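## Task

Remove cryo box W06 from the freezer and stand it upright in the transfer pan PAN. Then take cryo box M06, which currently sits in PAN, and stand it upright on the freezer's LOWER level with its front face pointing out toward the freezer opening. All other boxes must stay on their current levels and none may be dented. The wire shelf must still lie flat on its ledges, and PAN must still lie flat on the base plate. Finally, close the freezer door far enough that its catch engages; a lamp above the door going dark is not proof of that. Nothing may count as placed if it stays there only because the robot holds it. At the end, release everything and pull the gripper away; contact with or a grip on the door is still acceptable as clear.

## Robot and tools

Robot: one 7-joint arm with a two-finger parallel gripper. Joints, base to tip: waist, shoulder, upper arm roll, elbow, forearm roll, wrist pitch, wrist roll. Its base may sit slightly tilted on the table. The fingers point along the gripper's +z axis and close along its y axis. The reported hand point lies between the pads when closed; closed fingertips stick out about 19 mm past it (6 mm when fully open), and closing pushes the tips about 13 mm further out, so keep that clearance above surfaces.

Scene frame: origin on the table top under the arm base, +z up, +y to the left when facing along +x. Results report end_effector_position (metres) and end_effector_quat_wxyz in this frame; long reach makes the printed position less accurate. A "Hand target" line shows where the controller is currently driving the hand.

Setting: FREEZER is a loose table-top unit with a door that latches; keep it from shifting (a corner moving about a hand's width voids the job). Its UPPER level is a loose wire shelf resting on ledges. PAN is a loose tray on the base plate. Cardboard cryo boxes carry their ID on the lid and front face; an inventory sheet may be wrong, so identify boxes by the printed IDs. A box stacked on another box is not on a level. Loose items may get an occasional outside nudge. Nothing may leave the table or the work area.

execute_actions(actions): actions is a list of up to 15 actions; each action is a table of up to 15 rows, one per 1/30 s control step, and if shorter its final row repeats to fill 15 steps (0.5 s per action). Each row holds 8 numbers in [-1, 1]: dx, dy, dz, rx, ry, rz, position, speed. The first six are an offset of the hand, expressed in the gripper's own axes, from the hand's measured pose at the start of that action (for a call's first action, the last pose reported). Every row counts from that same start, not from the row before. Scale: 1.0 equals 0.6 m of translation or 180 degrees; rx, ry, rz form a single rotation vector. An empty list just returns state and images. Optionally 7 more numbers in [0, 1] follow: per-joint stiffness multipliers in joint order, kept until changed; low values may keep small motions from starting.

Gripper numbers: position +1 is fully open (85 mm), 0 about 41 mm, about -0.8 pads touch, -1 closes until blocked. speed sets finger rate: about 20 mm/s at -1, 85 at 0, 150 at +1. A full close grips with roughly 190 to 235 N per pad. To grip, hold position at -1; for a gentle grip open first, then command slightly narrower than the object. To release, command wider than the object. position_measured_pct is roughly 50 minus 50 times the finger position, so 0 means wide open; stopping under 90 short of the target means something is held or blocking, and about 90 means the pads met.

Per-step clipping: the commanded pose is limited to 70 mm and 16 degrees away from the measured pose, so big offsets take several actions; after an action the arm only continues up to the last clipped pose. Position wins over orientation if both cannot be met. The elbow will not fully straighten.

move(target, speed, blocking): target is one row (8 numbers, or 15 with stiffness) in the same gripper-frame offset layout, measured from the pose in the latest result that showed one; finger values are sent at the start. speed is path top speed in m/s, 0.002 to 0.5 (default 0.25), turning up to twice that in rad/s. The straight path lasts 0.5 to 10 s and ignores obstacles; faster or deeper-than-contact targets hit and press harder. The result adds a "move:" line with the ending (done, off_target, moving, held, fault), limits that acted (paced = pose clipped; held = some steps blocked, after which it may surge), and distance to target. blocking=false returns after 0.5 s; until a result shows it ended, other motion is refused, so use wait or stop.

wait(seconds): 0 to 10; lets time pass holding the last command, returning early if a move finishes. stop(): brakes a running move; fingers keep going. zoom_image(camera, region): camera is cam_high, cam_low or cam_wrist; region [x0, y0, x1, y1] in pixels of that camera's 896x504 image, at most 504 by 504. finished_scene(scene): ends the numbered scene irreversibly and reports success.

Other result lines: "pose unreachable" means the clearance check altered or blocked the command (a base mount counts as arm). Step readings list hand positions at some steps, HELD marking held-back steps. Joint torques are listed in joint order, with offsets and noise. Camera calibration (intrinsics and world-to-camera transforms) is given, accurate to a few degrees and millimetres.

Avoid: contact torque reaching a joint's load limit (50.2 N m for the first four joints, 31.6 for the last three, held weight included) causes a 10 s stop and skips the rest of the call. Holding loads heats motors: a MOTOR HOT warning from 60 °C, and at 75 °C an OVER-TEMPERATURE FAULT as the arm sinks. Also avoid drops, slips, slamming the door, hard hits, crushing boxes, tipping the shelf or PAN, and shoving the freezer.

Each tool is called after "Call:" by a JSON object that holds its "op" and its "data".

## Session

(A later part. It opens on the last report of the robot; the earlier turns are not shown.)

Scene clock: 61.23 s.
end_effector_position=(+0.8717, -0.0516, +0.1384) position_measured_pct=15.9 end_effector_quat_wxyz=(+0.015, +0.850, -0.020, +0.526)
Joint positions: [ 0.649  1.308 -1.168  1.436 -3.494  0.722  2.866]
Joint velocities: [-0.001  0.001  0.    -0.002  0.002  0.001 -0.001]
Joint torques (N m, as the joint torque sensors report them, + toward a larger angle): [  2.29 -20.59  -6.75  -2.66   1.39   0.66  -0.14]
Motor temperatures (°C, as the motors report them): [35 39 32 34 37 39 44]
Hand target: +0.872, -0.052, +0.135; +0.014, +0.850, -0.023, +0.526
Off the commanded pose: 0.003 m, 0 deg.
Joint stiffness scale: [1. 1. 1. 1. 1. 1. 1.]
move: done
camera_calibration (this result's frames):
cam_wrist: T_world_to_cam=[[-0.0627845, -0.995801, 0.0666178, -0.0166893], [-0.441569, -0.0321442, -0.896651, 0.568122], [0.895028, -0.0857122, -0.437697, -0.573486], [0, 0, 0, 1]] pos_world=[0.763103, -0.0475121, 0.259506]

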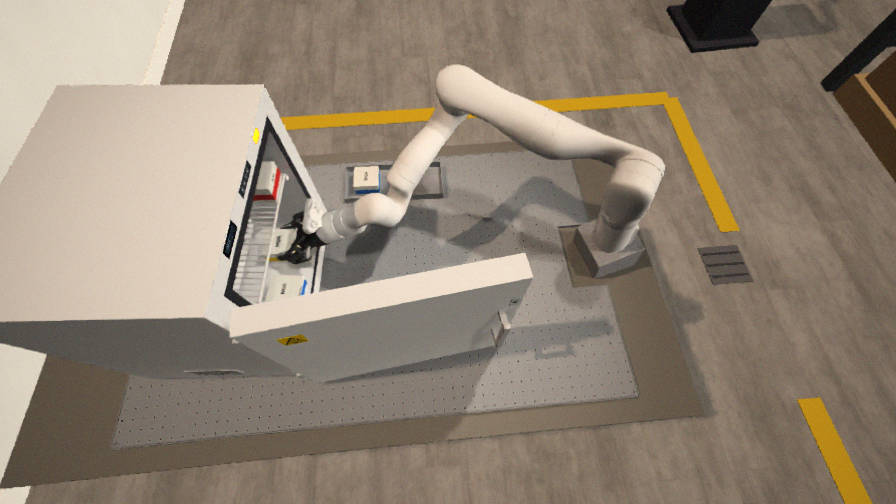

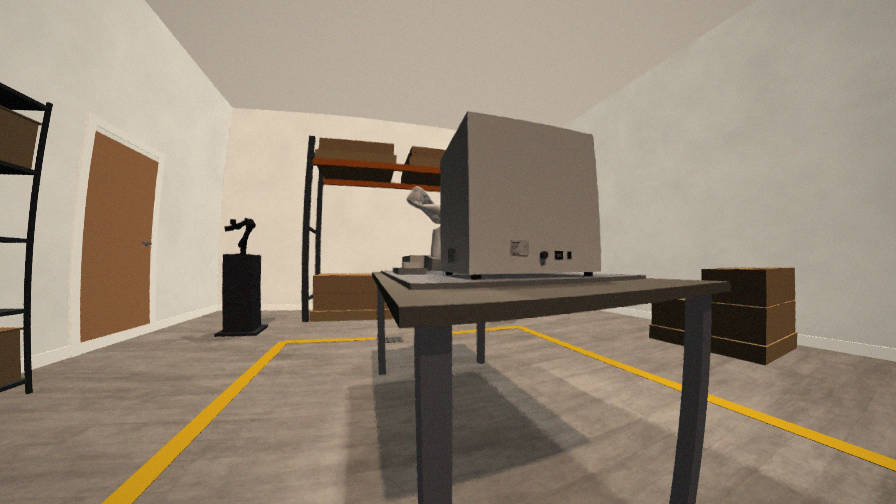

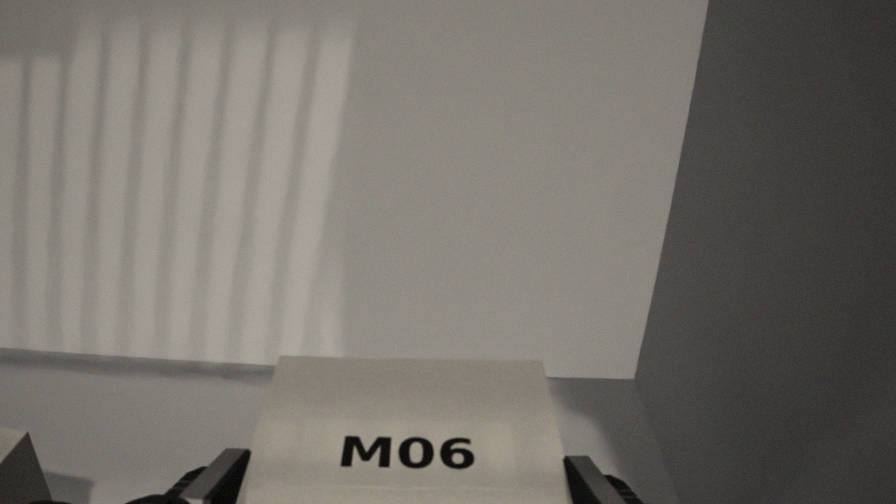

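Call:
{"op": "move", "data": {"target": [0,0,0,0,0,0,1,-0.5]}}

Call:
{"op": "move", "data": {"target": [0,0,-0.33,0,0,0,1,0]}}

Call:
{"op": "move", "data": {"target": [0.315,0,-0.565,0,-0.19,0,-1,0]}}

Call:
{"op": "move", "data": {"target": [0,-0.55,0,0,0,0,-1,0]}}

Scene clock: 62.07 s.
end_effector_position=(+0.8718, -0.0516, +0.1385) position_measured_pct=0.0 end_effector_quat_wxyz=(+0.015, +0.850, -0.020, +0.526)
Joint positions: [ 0.649  1.308 -1.168  1.436 -3.494  0.722  2.865]
Joint velocities: [ 0.     0.001  0.     0.    -0.    -0.    -0.001]
Joint torques (N m, as the joint torque sensors report them, + toward a larger angle): [  2.3  -23.31  -8.37  -3.07   1.92   0.53  -0.11]
Motor temperatures (°C, as the motors report them): [35 39 32 34 37 39 44]
Hand target: +0.872, -0.052, +0.138; +0.015, +0.850, -0.020, +0.526
Off the commanded pose: 0.000 m, 0 deg.
Joint stiffness scale: [1. 1. 1. 1. 1. 1. 1.]
move: done
camera_calibration (this result's frames):
cam_wrist: T_world_to_cam=[[-0.0628539, -0.995793, 0.0666753, -0.0166425], [-0.441392, -0.0321824, -0.896737, 0.568073], [0.89511, -0.0857934, -0.437512, -0.573617], [0, 0, 0, 1]] pos_world=[0.763147, -0.0475031, 0.259558]

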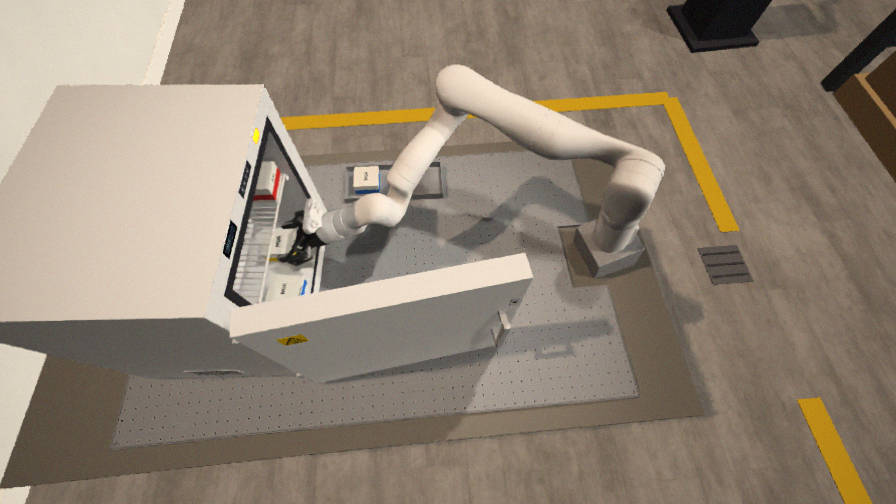

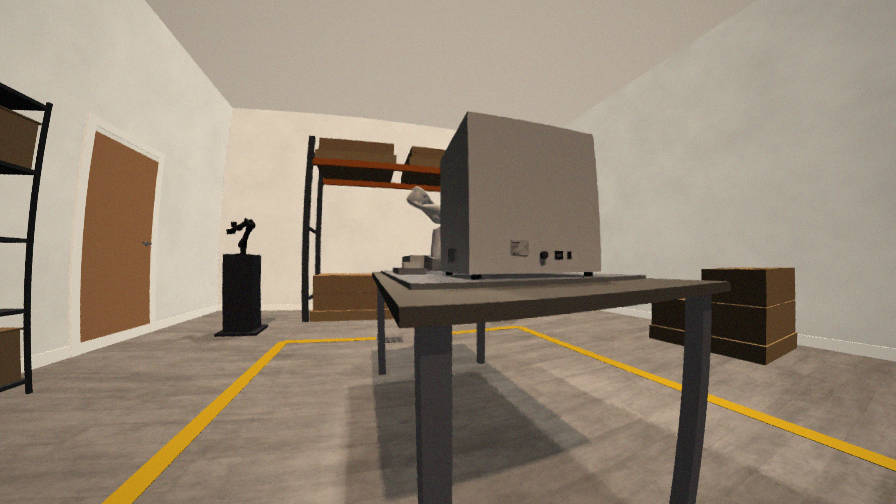

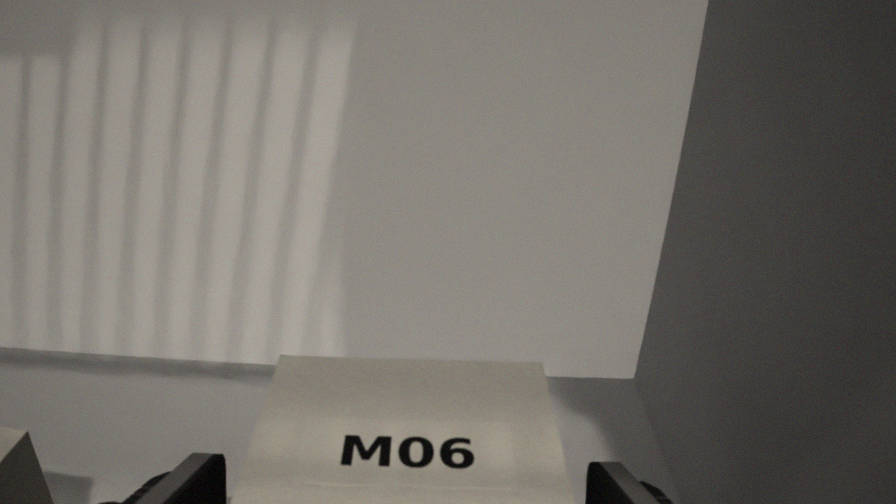

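Scene clock: 63.50 s.
end_effector_position=(+0.6958, -0.0413, +0.2244) position_measured_pct=0.0 end_effector_quat_wxyz=(+0.015, +0.851, -0.016, +0.525)
Joint positions: [ 0.903  1.094 -1.292  2.112 -3.517  1.075  2.707]
Joint velocities: [ 0.003 -0.001 -0.     0.    -0.     0.001 -0.001]
Joint torques (N m, as the joint torque sensors report them, + toward a larger angle): [  2.29 -16.49  -7.88  -2.13   2.43   0.83  -0.19]
Motor temperatures (°C, as the motors report them): [35 39 32 34 37 39 44]
Hand target: +0.695, -0.042, +0.227; +0.015, +0.850, -0.020, +0.526
Off the commanded pose: 0.003 m, 0 deg.
Joint stiffness scale: [1. 1. 1. 1. 1. 1. 1.]
move: done
camera_calibration (this result's frames):
cam_wrist: T_world_to_cam=[[-0.0560532, -0.995908, 0.0708886, -0.0288193], [-0.44273, -0.0388455, -0.895813, 0.568214], [0.894901, -0.0815977, -0.438741, -0.376964], [0, 0, 0, 1]] pos_world=[0.587296, -0.0373882, 0.345668]

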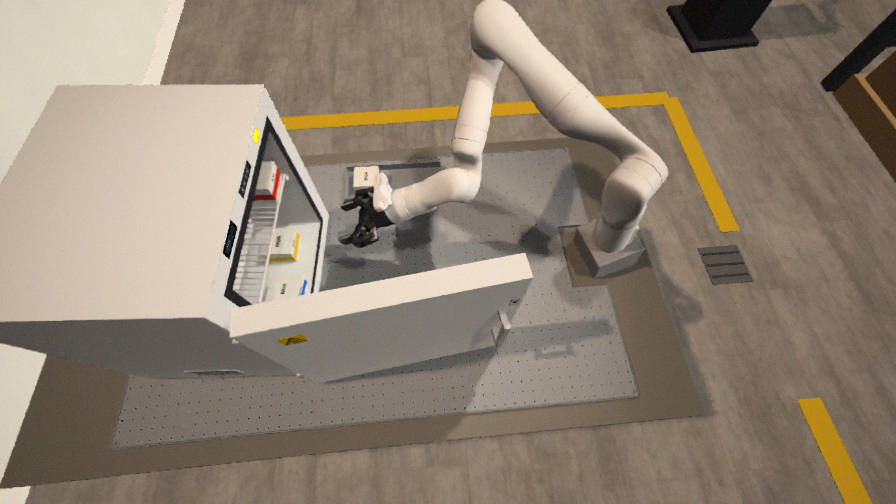

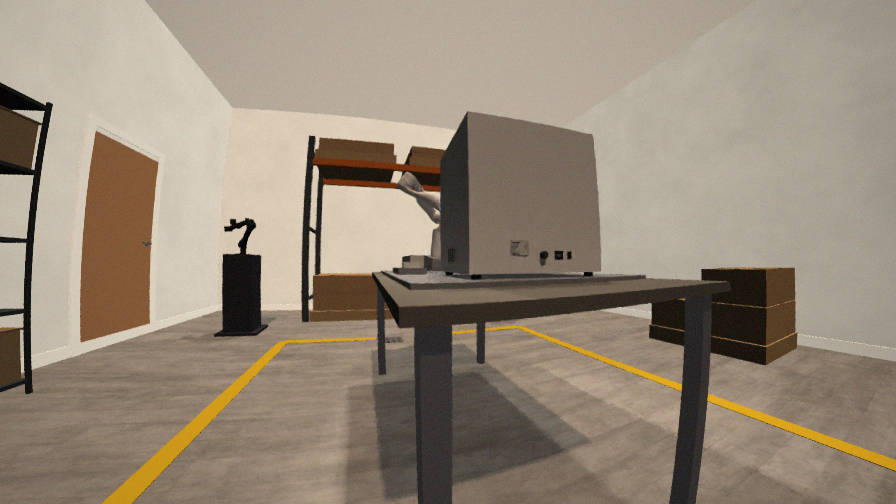

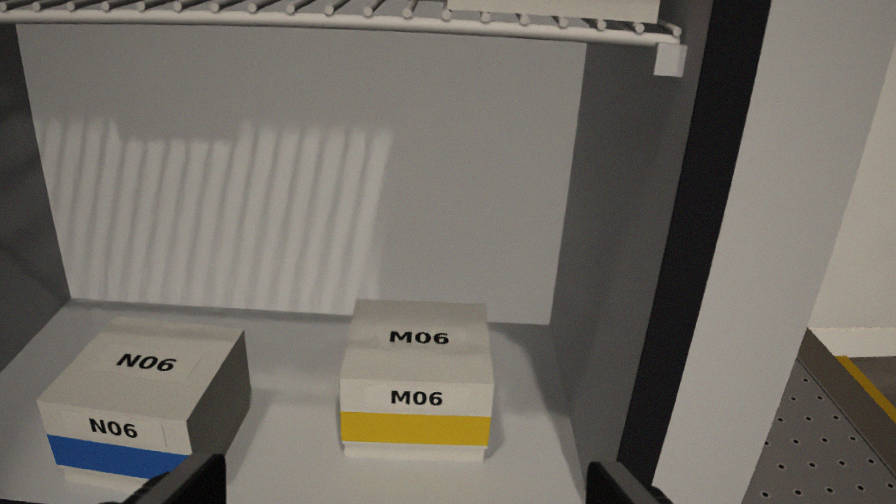

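Scene clock: 65.77 s.
end_effector_position=(+0.4795, -0.0311, +0.5462) position_measured_pct=91.7 end_effector_quat_wxyz=(+0.010, +0.966, -0.024, +0.257)
Joint positions: [ 1.81   0.585 -2.485  1.629 -5.496  1.382  4.031]
Joint velocities: [-0.011 -0.001 -0.    -0.004 -0.     0.01  -0.   ]
Joint torques (N m, as the joint torque sensors report them, + toward a larger angle): [ 1.64 -3.43 -4.77 -8.66  1.13 -1.11 -0.35]
Motor temperatures (°C, as the motors report them): [35 39 32 34 37 39 44]
Hand target: +0.478, -0.029, +0.546; +0.010, +0.967, -0.021, +0.254
Off the commanded pose: 0.003 m, 1 deg.
Joint stiffness scale: [1. 1. 1. 1. 1. 1. 1.]
move: done; limits=paced
camera_calibration (this result's frames):
cam_wrist: T_world_to_cam=[[-0.0293765, -0.997442, 0.0651664, -0.0633409], [-0.865117, -0.00728658, -0.501517, 0.749265], [0.500709, -0.0711094, -0.86269, 0.379527], [0, 0, 0, 1]] pos_world=[0.456308, -0.0307314, 0.707311]

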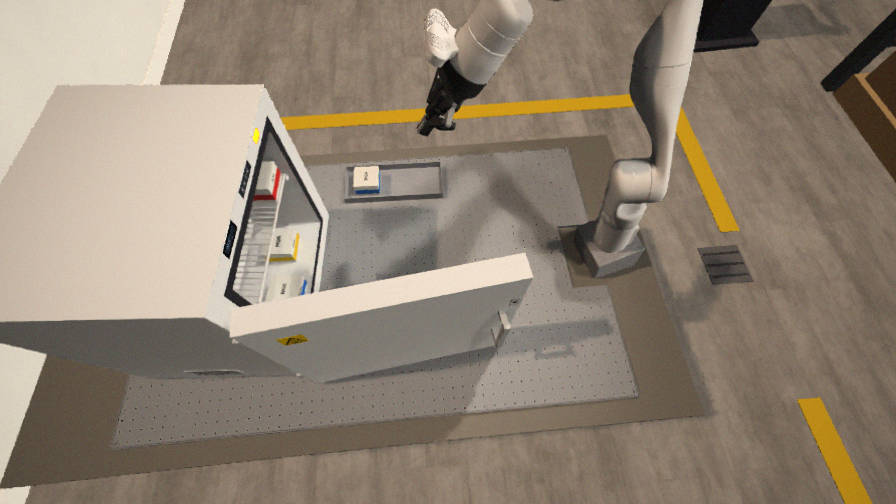

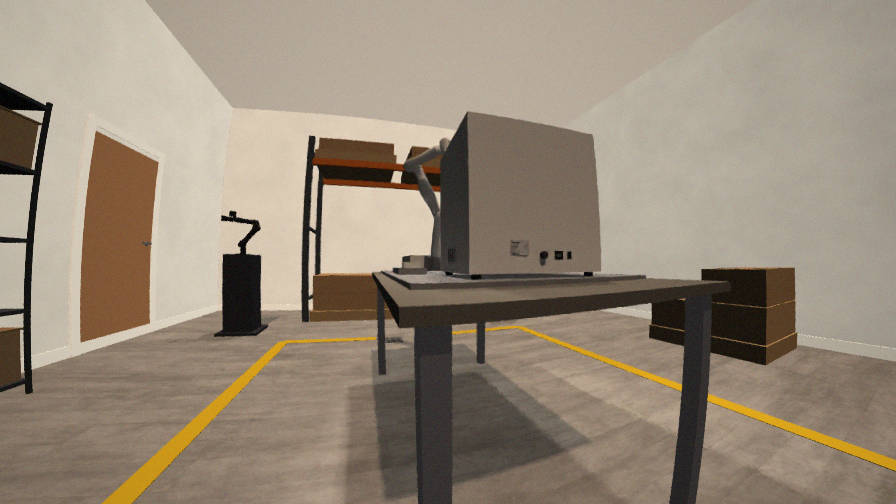

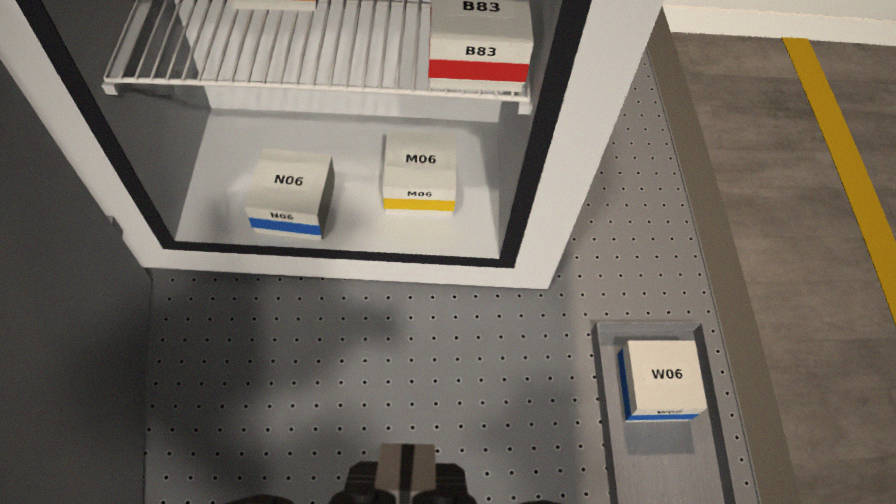

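Scene clock: 67.70 s.
end_effector_position=(+0.4963, +0.2996, +0.5449) position_measured_pct=91.7 end_effector_quat_wxyz=(+0.007, +0.965, -0.024, +0.260)
Joint positions: [ 1.713 -0.098 -2.533  1.28  -5.794  1.306  3.744]
Joint velocities: [ 0.011 -0.005  0.    -0.002  0.001  0.001 -0.001]
Joint torques (N m, as the joint torque sensors report them, + toward a larger angle): [ -1.37   9.67  -0.49 -10.08   1.34  -1.06  -0.2 ]
Motor temperatures (°C, as the motors report them): [35 39 32 34 37 39 44]
Hand target: +0.496, +0.299, +0.544; +0.009, +0.966, -0.024, +0.257
Off the commanded pose: 0.001 m, 1 deg.
Joint stiffness scale: [1. 1. 1. 1. 1. 1. 1.]
move: done
camera_calibration (this result's frames):
cam_wrist: T_world_to_cam=[[-0.0279102, -0.997854, 0.0592237, 0.269783], [-0.861866, -0.00599039, -0.507101, 0.766616], [0.506367, -0.0651961, -0.85985, 0.387292], [0, 0, 0, 1]] pos_world=[0.472138, 0.299046, 0.705787]

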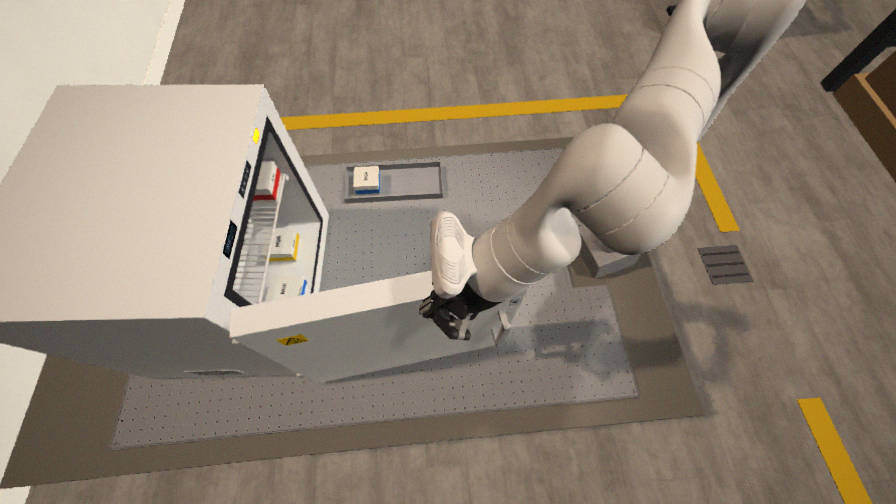

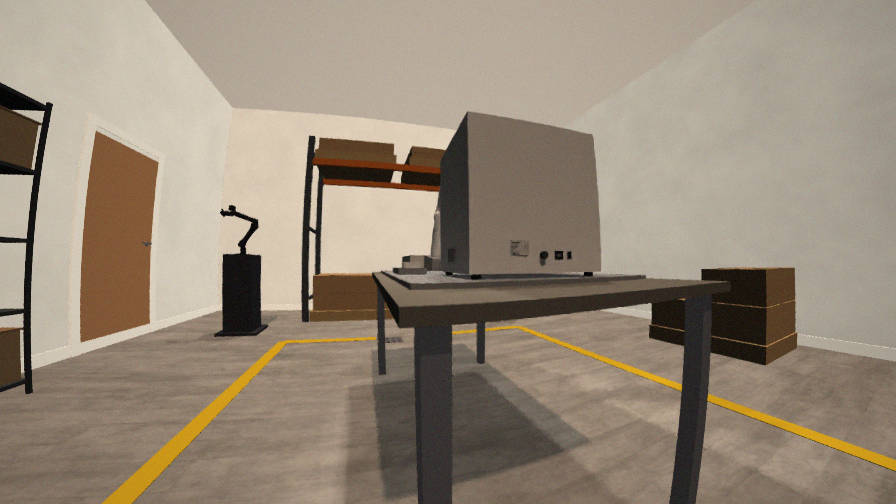

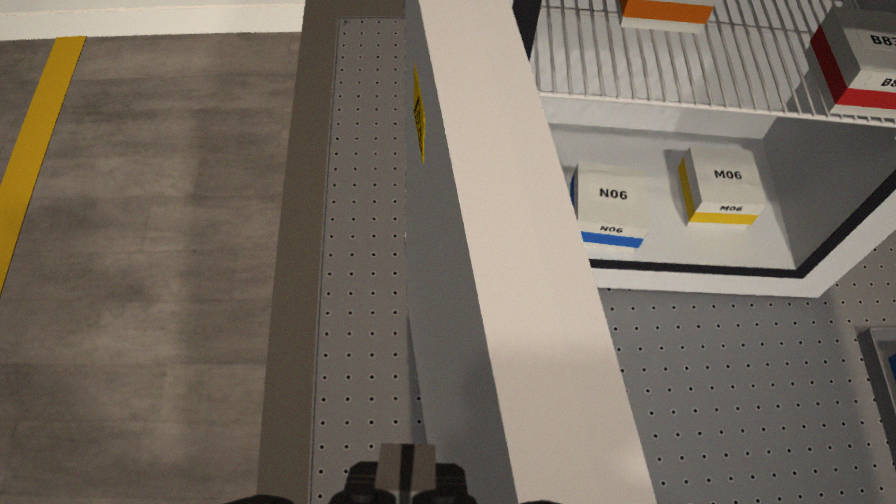

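Call:
{"op": "move", "data": {"target": [-0.065,0,0.112,0,0,0,-1,0], "speed": 0.1}}

Call:
{"op": "move", "data": {"target": [0,0.39,0,0,0,0,-1,0], "speed": 0.08}}

Call:
{"op": "move", "data": {"target": [0.29,0.28,0.23,0,0.166,0,-1,0], "speed": 0.08}}

Call:
{"op": "move", "data": {"target": [0.04,0,0.07,0,0,0,-1,0], "speed": 0.04}}

Scene clock: 69.03 s.
end_effector_position=(+0.4931, +0.3019, +0.4685) position_measured_pct=91.7 end_effector_quat_wxyz=(+0.004, +0.966, -0.021, +0.257)
Joint positions: [ 1.727 -0.109 -2.529  1.508 -5.774  1.086  3.647]
Joint velocities: [ 0.006 -0.001 -0.     0.002  0.    -0.001 -0.001]
Joint torques (N m, as the joint torque sensors report them, + toward a larger angle): [-1.04 10.09 -0.38 -9.91  1.39 -0.93 -0.32]
Motor temperatures (°C, as the motors report them): [35 39 32 34 37 39 44]
Hand target: +0.496, +0.300, +0.467; +0.006, +0.965, -0.024, +0.259
Off the commanded pose: 0.004 m, 1 deg.
Joint stiffness scale: [1. 1. 1. 1. 1. 1. 1.]
move: off_target
camera_calibration (this result's frames):
cam_wrist: T_world_to_cam=[[-0.0201403, -0.998283, 0.0550056, 0.274787], [-0.864873, -0.0102053, -0.501887, 0.725435], [0.501586, -0.057681, -0.863183, 0.325121], [0, 0, 0, 1]] pos_world=[0.469868, 0.300471, 0.62961]

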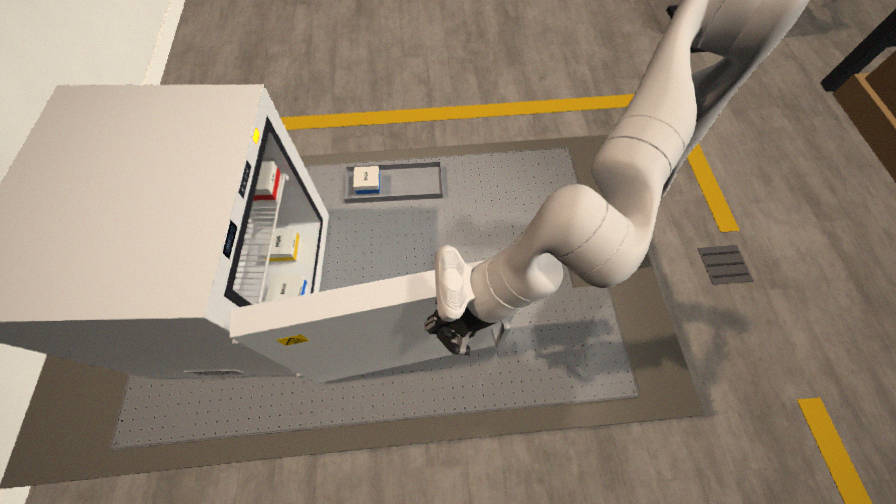

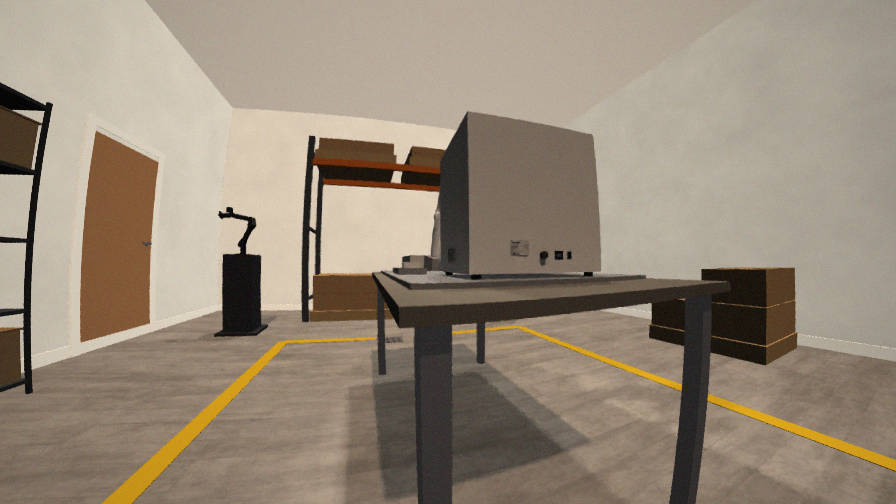

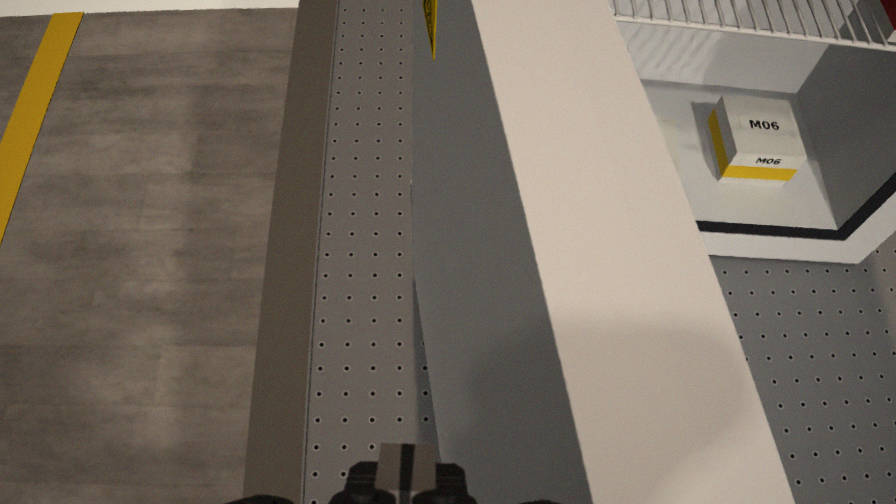

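Scene clock: 72.40 s.
end_effector_position=(+0.4838, +0.0732, +0.4695) position_measured_pct=91.7 end_effector_quat_wxyz=(-0.000, +0.966, -0.022, +0.258)
Joint positions: [ 1.832  0.386 -2.47   1.841 -5.559  1.064  3.816]
Joint velocities: [ 0.009  0.002  0.     0.001  0.    -0.     0.004]
Joint torques (N m, as the joint torque sensors report them, + toward a larger angle): [ 0.92  1.2  -3.37 -9.71  1.45 -1.08  0.1 ]
Motor temperatures (°C, as the motors report them): [35 39 32 34 37 39 44]
Hand target: +0.483, +0.068, +0.468; +0.004, +0.966, -0.022, +0.256
Off the commanded pose: 0.005 m, 0 deg.
Joint stiffness scale: [1. 1. 1. 1. 1. 1. 1.]
move: off_target
camera_calibration (this result's frames):
cam_wrist: T_world_to_cam=[[-0.0186866, -0.998718, 0.0470345, 0.0492669], [-0.863623, -0.0075808, -0.504082, 0.715813], [0.503792, -0.0500396, -0.862374, 0.315397], [0, 0, 0, 1]] pos_world=[0.460218, 0.0704125, 0.630501]

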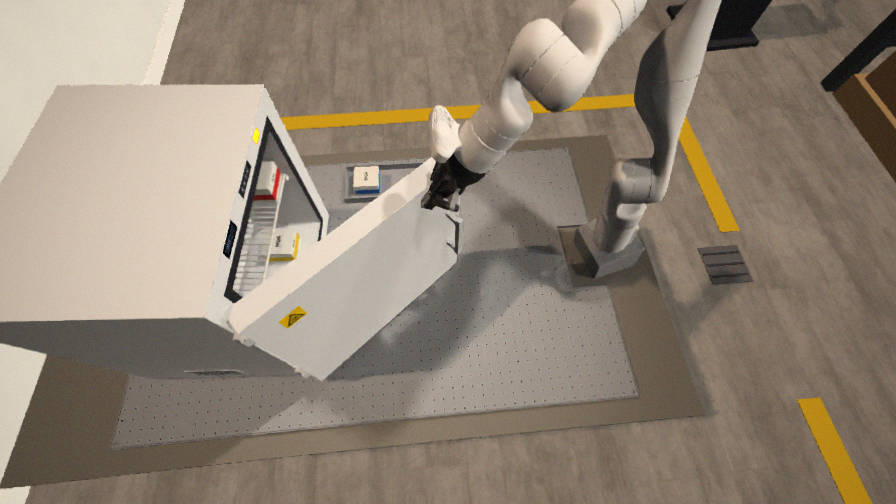

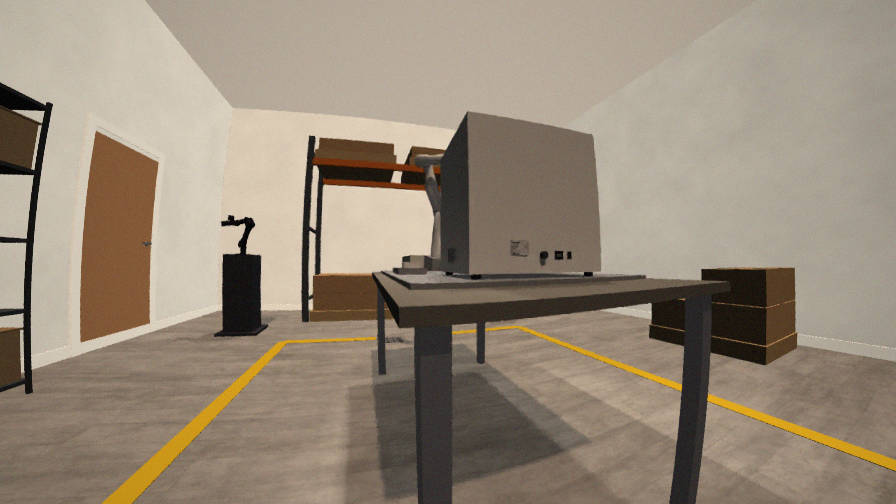

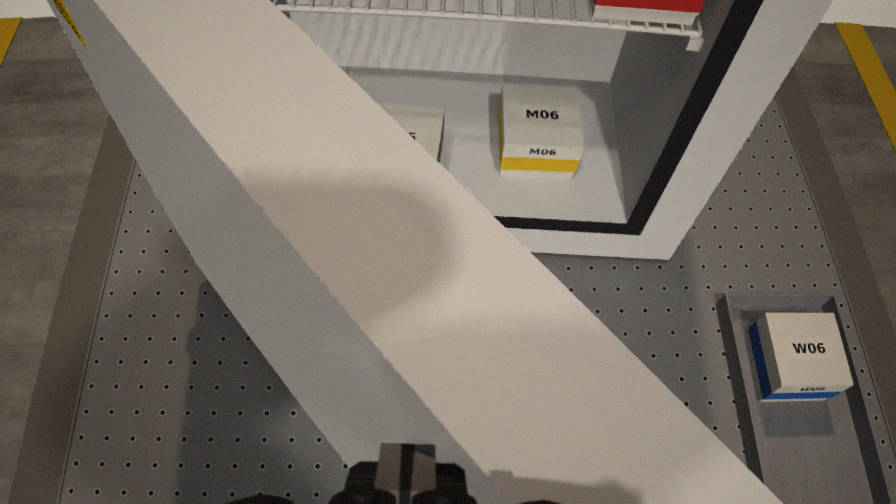

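Scene clock: 77.17 s.
end_effector_position=(+0.6963, -0.1032, +0.4344) position_measured_pct=91.7 end_effector_quat_wxyz=(+0.006, +0.868, -0.018, +0.497)
Joint positions: [ 1.357  0.492 -1.439  1.869 -4.292  0.287  3.072]
Joint velocities: [ 0.003  0.009 -0.004 -0.     0.001  0.004  0.   ]
Joint torques (N m, as the joint torque sensors report them, + toward a larger angle): [  2.47 -10.1   -4.5   -8.75   1.08   0.35  -0.11]
Motor temperatures (°C, as the motors report them): [35 39 32 34 37 39 44]
Hand target: +0.696, -0.103, +0.434; +0.005, +0.868, -0.019, +0.497
Off the commanded pose: 0.000 m, 0 deg.
Joint stiffness scale: [1. 1. 1. 1. 1. 1. 1.]
move: done
camera_calibration (this result's frames):
cam_wrist: T_world_to_cam=[[-0.0469439, -0.997444, 0.0538596, -0.104405], [-0.501021, -0.0231345, -0.865126, 0.783026], [0.864161, -0.0675971, -0.498655, -0.241499], [0, 0, 0, 1]] pos_world=[0.596105, -0.102348, 0.562614]

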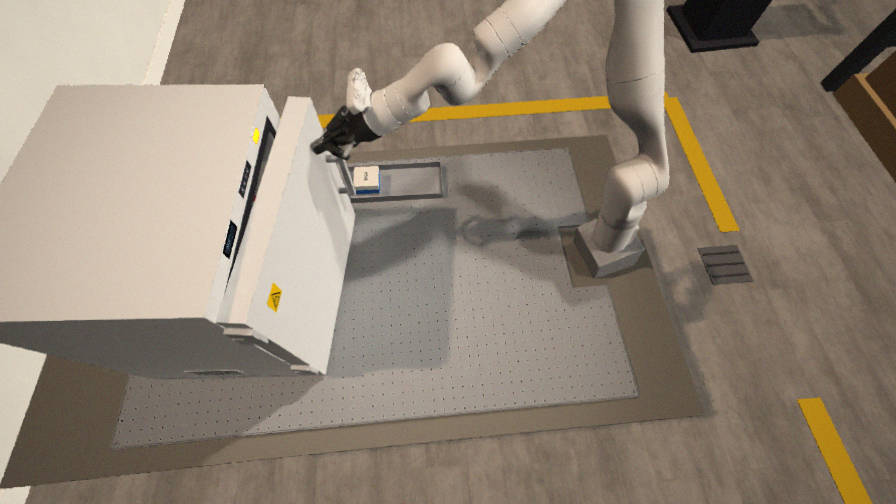

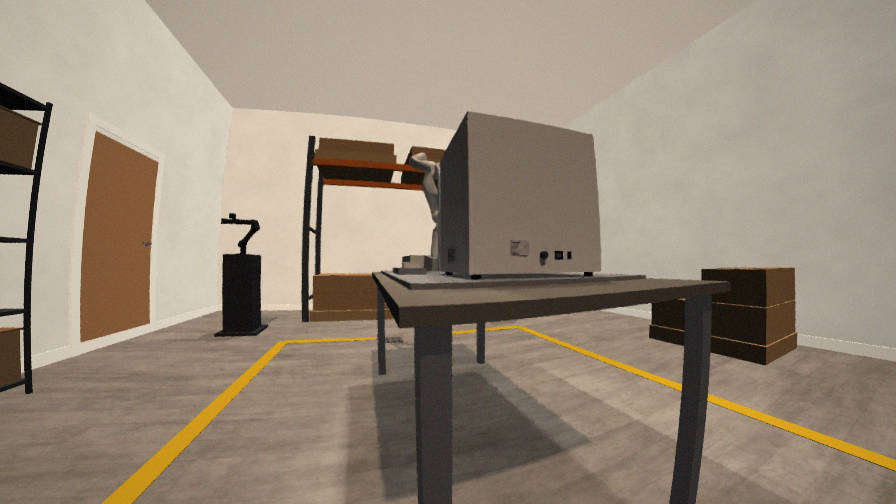

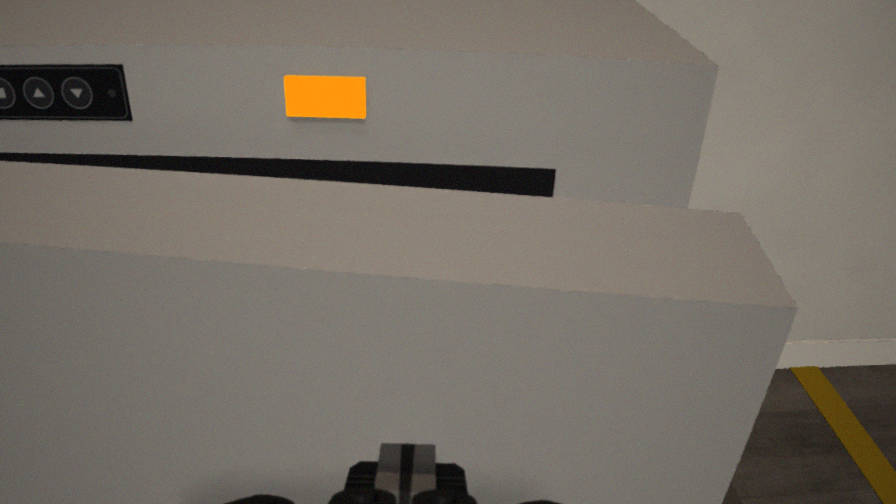

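Scene clock: 78.70 s.
end_effector_position=(+0.7399, -0.1108, +0.4317) position_measured_pct=91.7 end_effector_quat_wxyz=(+0.012, +0.869, -0.022, +0.494)
Joint positions: [ 1.172  0.512 -1.272  1.732 -4.451  0.282  3.239]
Joint velocities: [-0.013  0.007  0.003  0.    -0.021  0.     0.018]
Joint torques (N m, as the joint torque sensors report them, + toward a larger angle): [ -3.34 -12.46  -7.91 -13.96   1.6   -2.15  -0.19]
Motor temperatures (°C, as the motors report them): [35 39 32 34 37 39 44]
Hand target: +0.744, -0.105, +0.434; +0.006, +0.868, -0.018, +0.497
Off the commanded pose: 0.008 m, 1 deg.
Joint stiffness scale: [1. 1. 1. 1. 1. 1. 1.]
move: off_target
camera_calibration (this result's frames):
cam_wrist: T_world_to_cam=[[-0.0591497, -0.996286, 0.0625744, -0.104433], [-0.5061, -0.0241016, -0.862138, 0.804782], [0.860444, -0.0826641, -0.502795, -0.27816], [0, 0, 0, 1]] pos_world=[0.640464, -0.107642, 0.56051]

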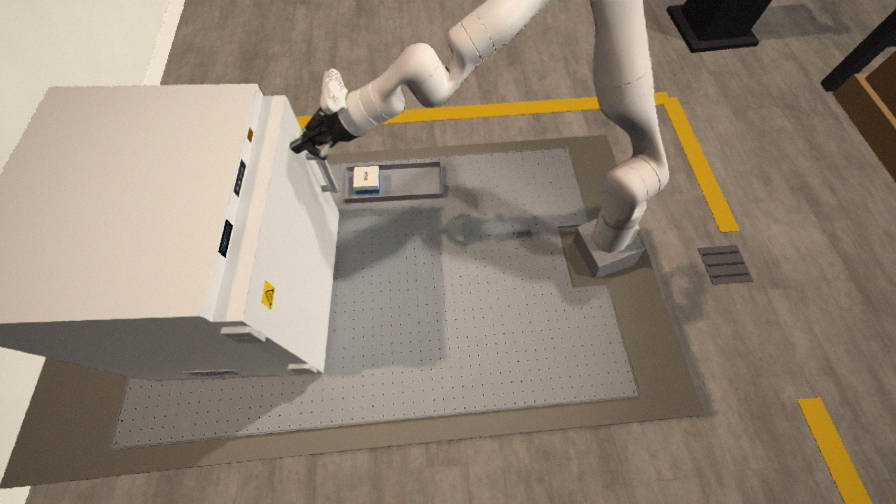

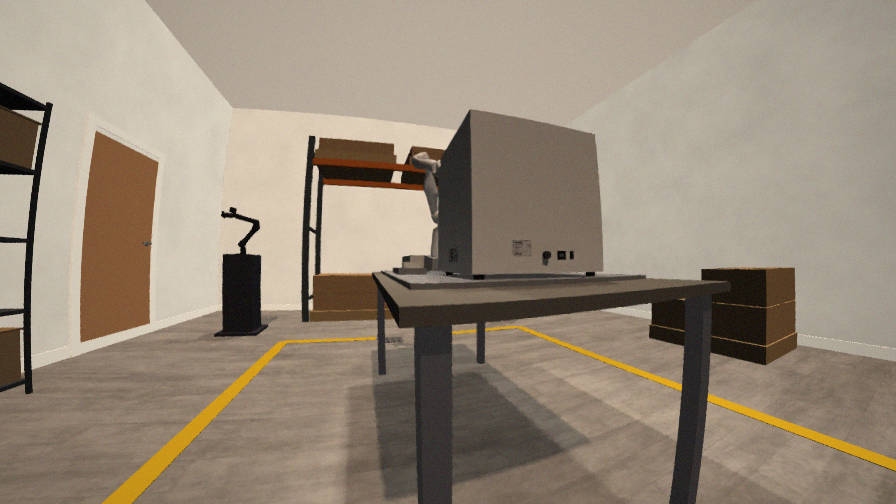

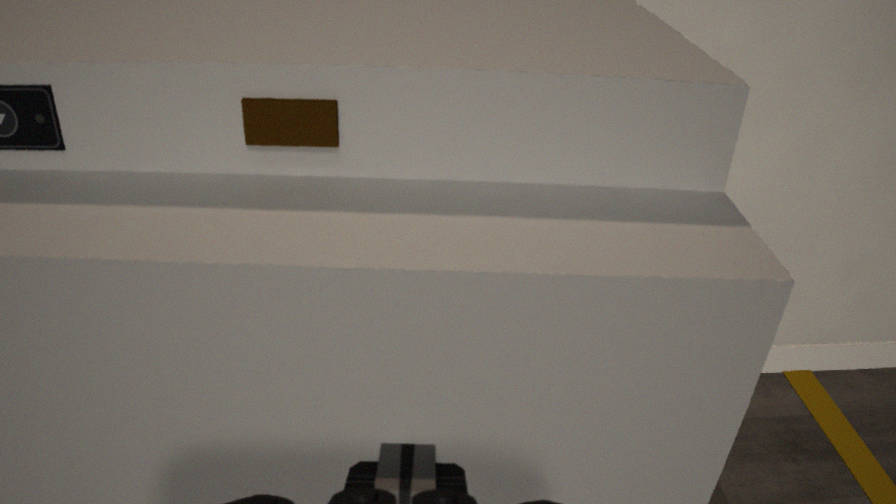

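The freezer slid about 1 cm; backing off.

Call:
{"op": "move", "data": {"target": [0,0,-0.06,0,0,0,-1,0]}}

Call:
{"op": "finished_scene", "data": {"scene": 1}}

Scene clock: 79.80 s.
end_effector_position=(+0.7100, -0.1134, +0.4498) position_measured_pct=91.7 end_effector_quat_wxyz=(+0.017, +0.869, -0.021, +0.495)
Joint positions: [ 1.3    0.422 -1.32   1.796 -4.489  0.209  3.224]
Joint velocities: [ 0.006 -0.004  0.     0.    -0.002 -0.001  0.   ]
Joint torques (N m, as the joint torque sensors report them, + toward a larger angle): [  2.23 -10.93  -4.05  -9.84   0.47  -0.2   -0.11]
Motor temperatures (°C, as the motors report them): [35 39 32 34 37 39 44]
Hand target: +0.709, -0.109, +0.450; +0.012, +0.869, -0.022, +0.494
Off the commanded pose: 0.004 m, 1 deg.
Joint stiffness scale: [1. 1. 1. 1. 1. 1. 1.]
move: off_target
camera_calibration (this result's frames):
cam_wrist: T_world_to_cam=[[-0.0630111, -0.995509, 0.0706535, -0.110754], [-0.505662, -0.0291889, -0.862238, 0.804348], [0.860427, -0.0900573, -0.501552, -0.244907], [0, 0, 0, 1]] pos_world=[0.610474, -0.108835, 0.57853]

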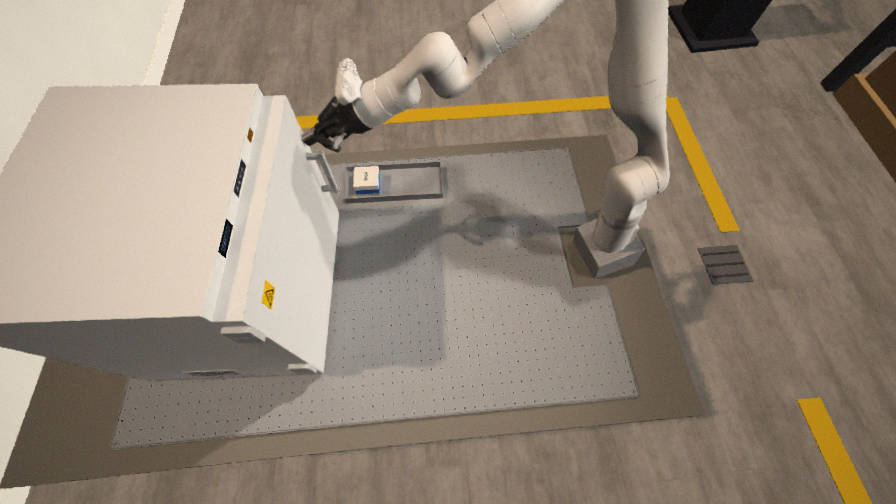

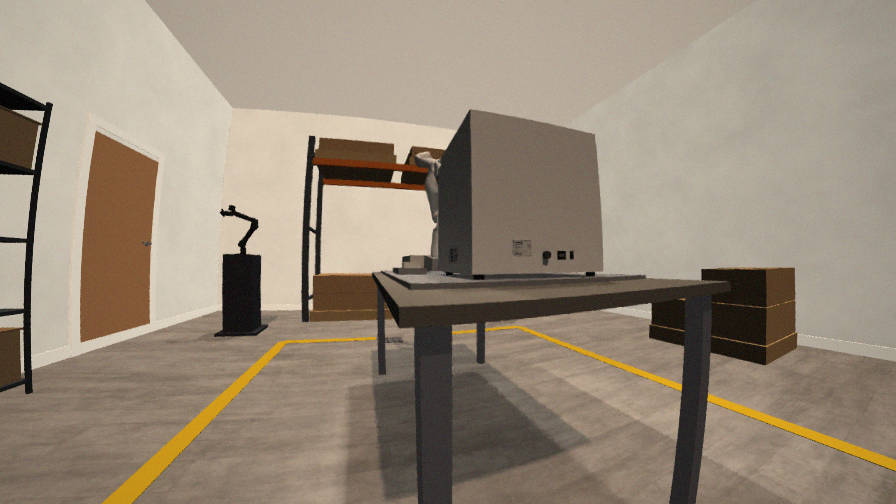

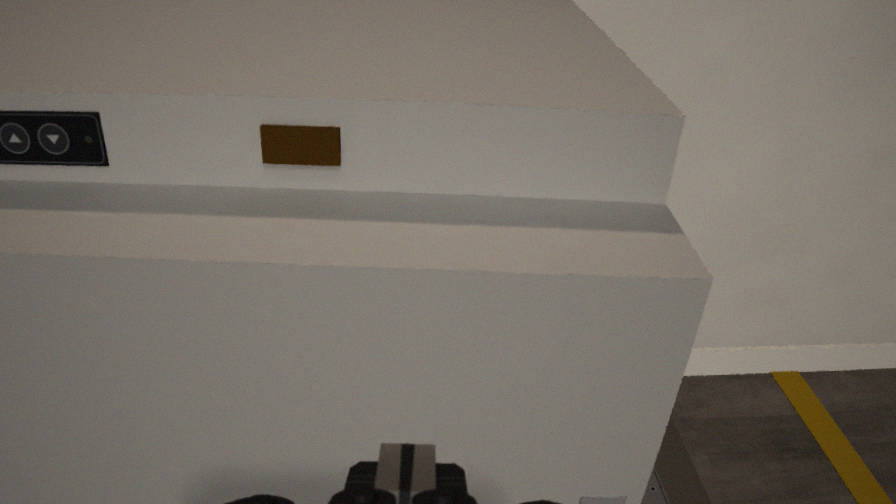

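The scene is finished: the task was done.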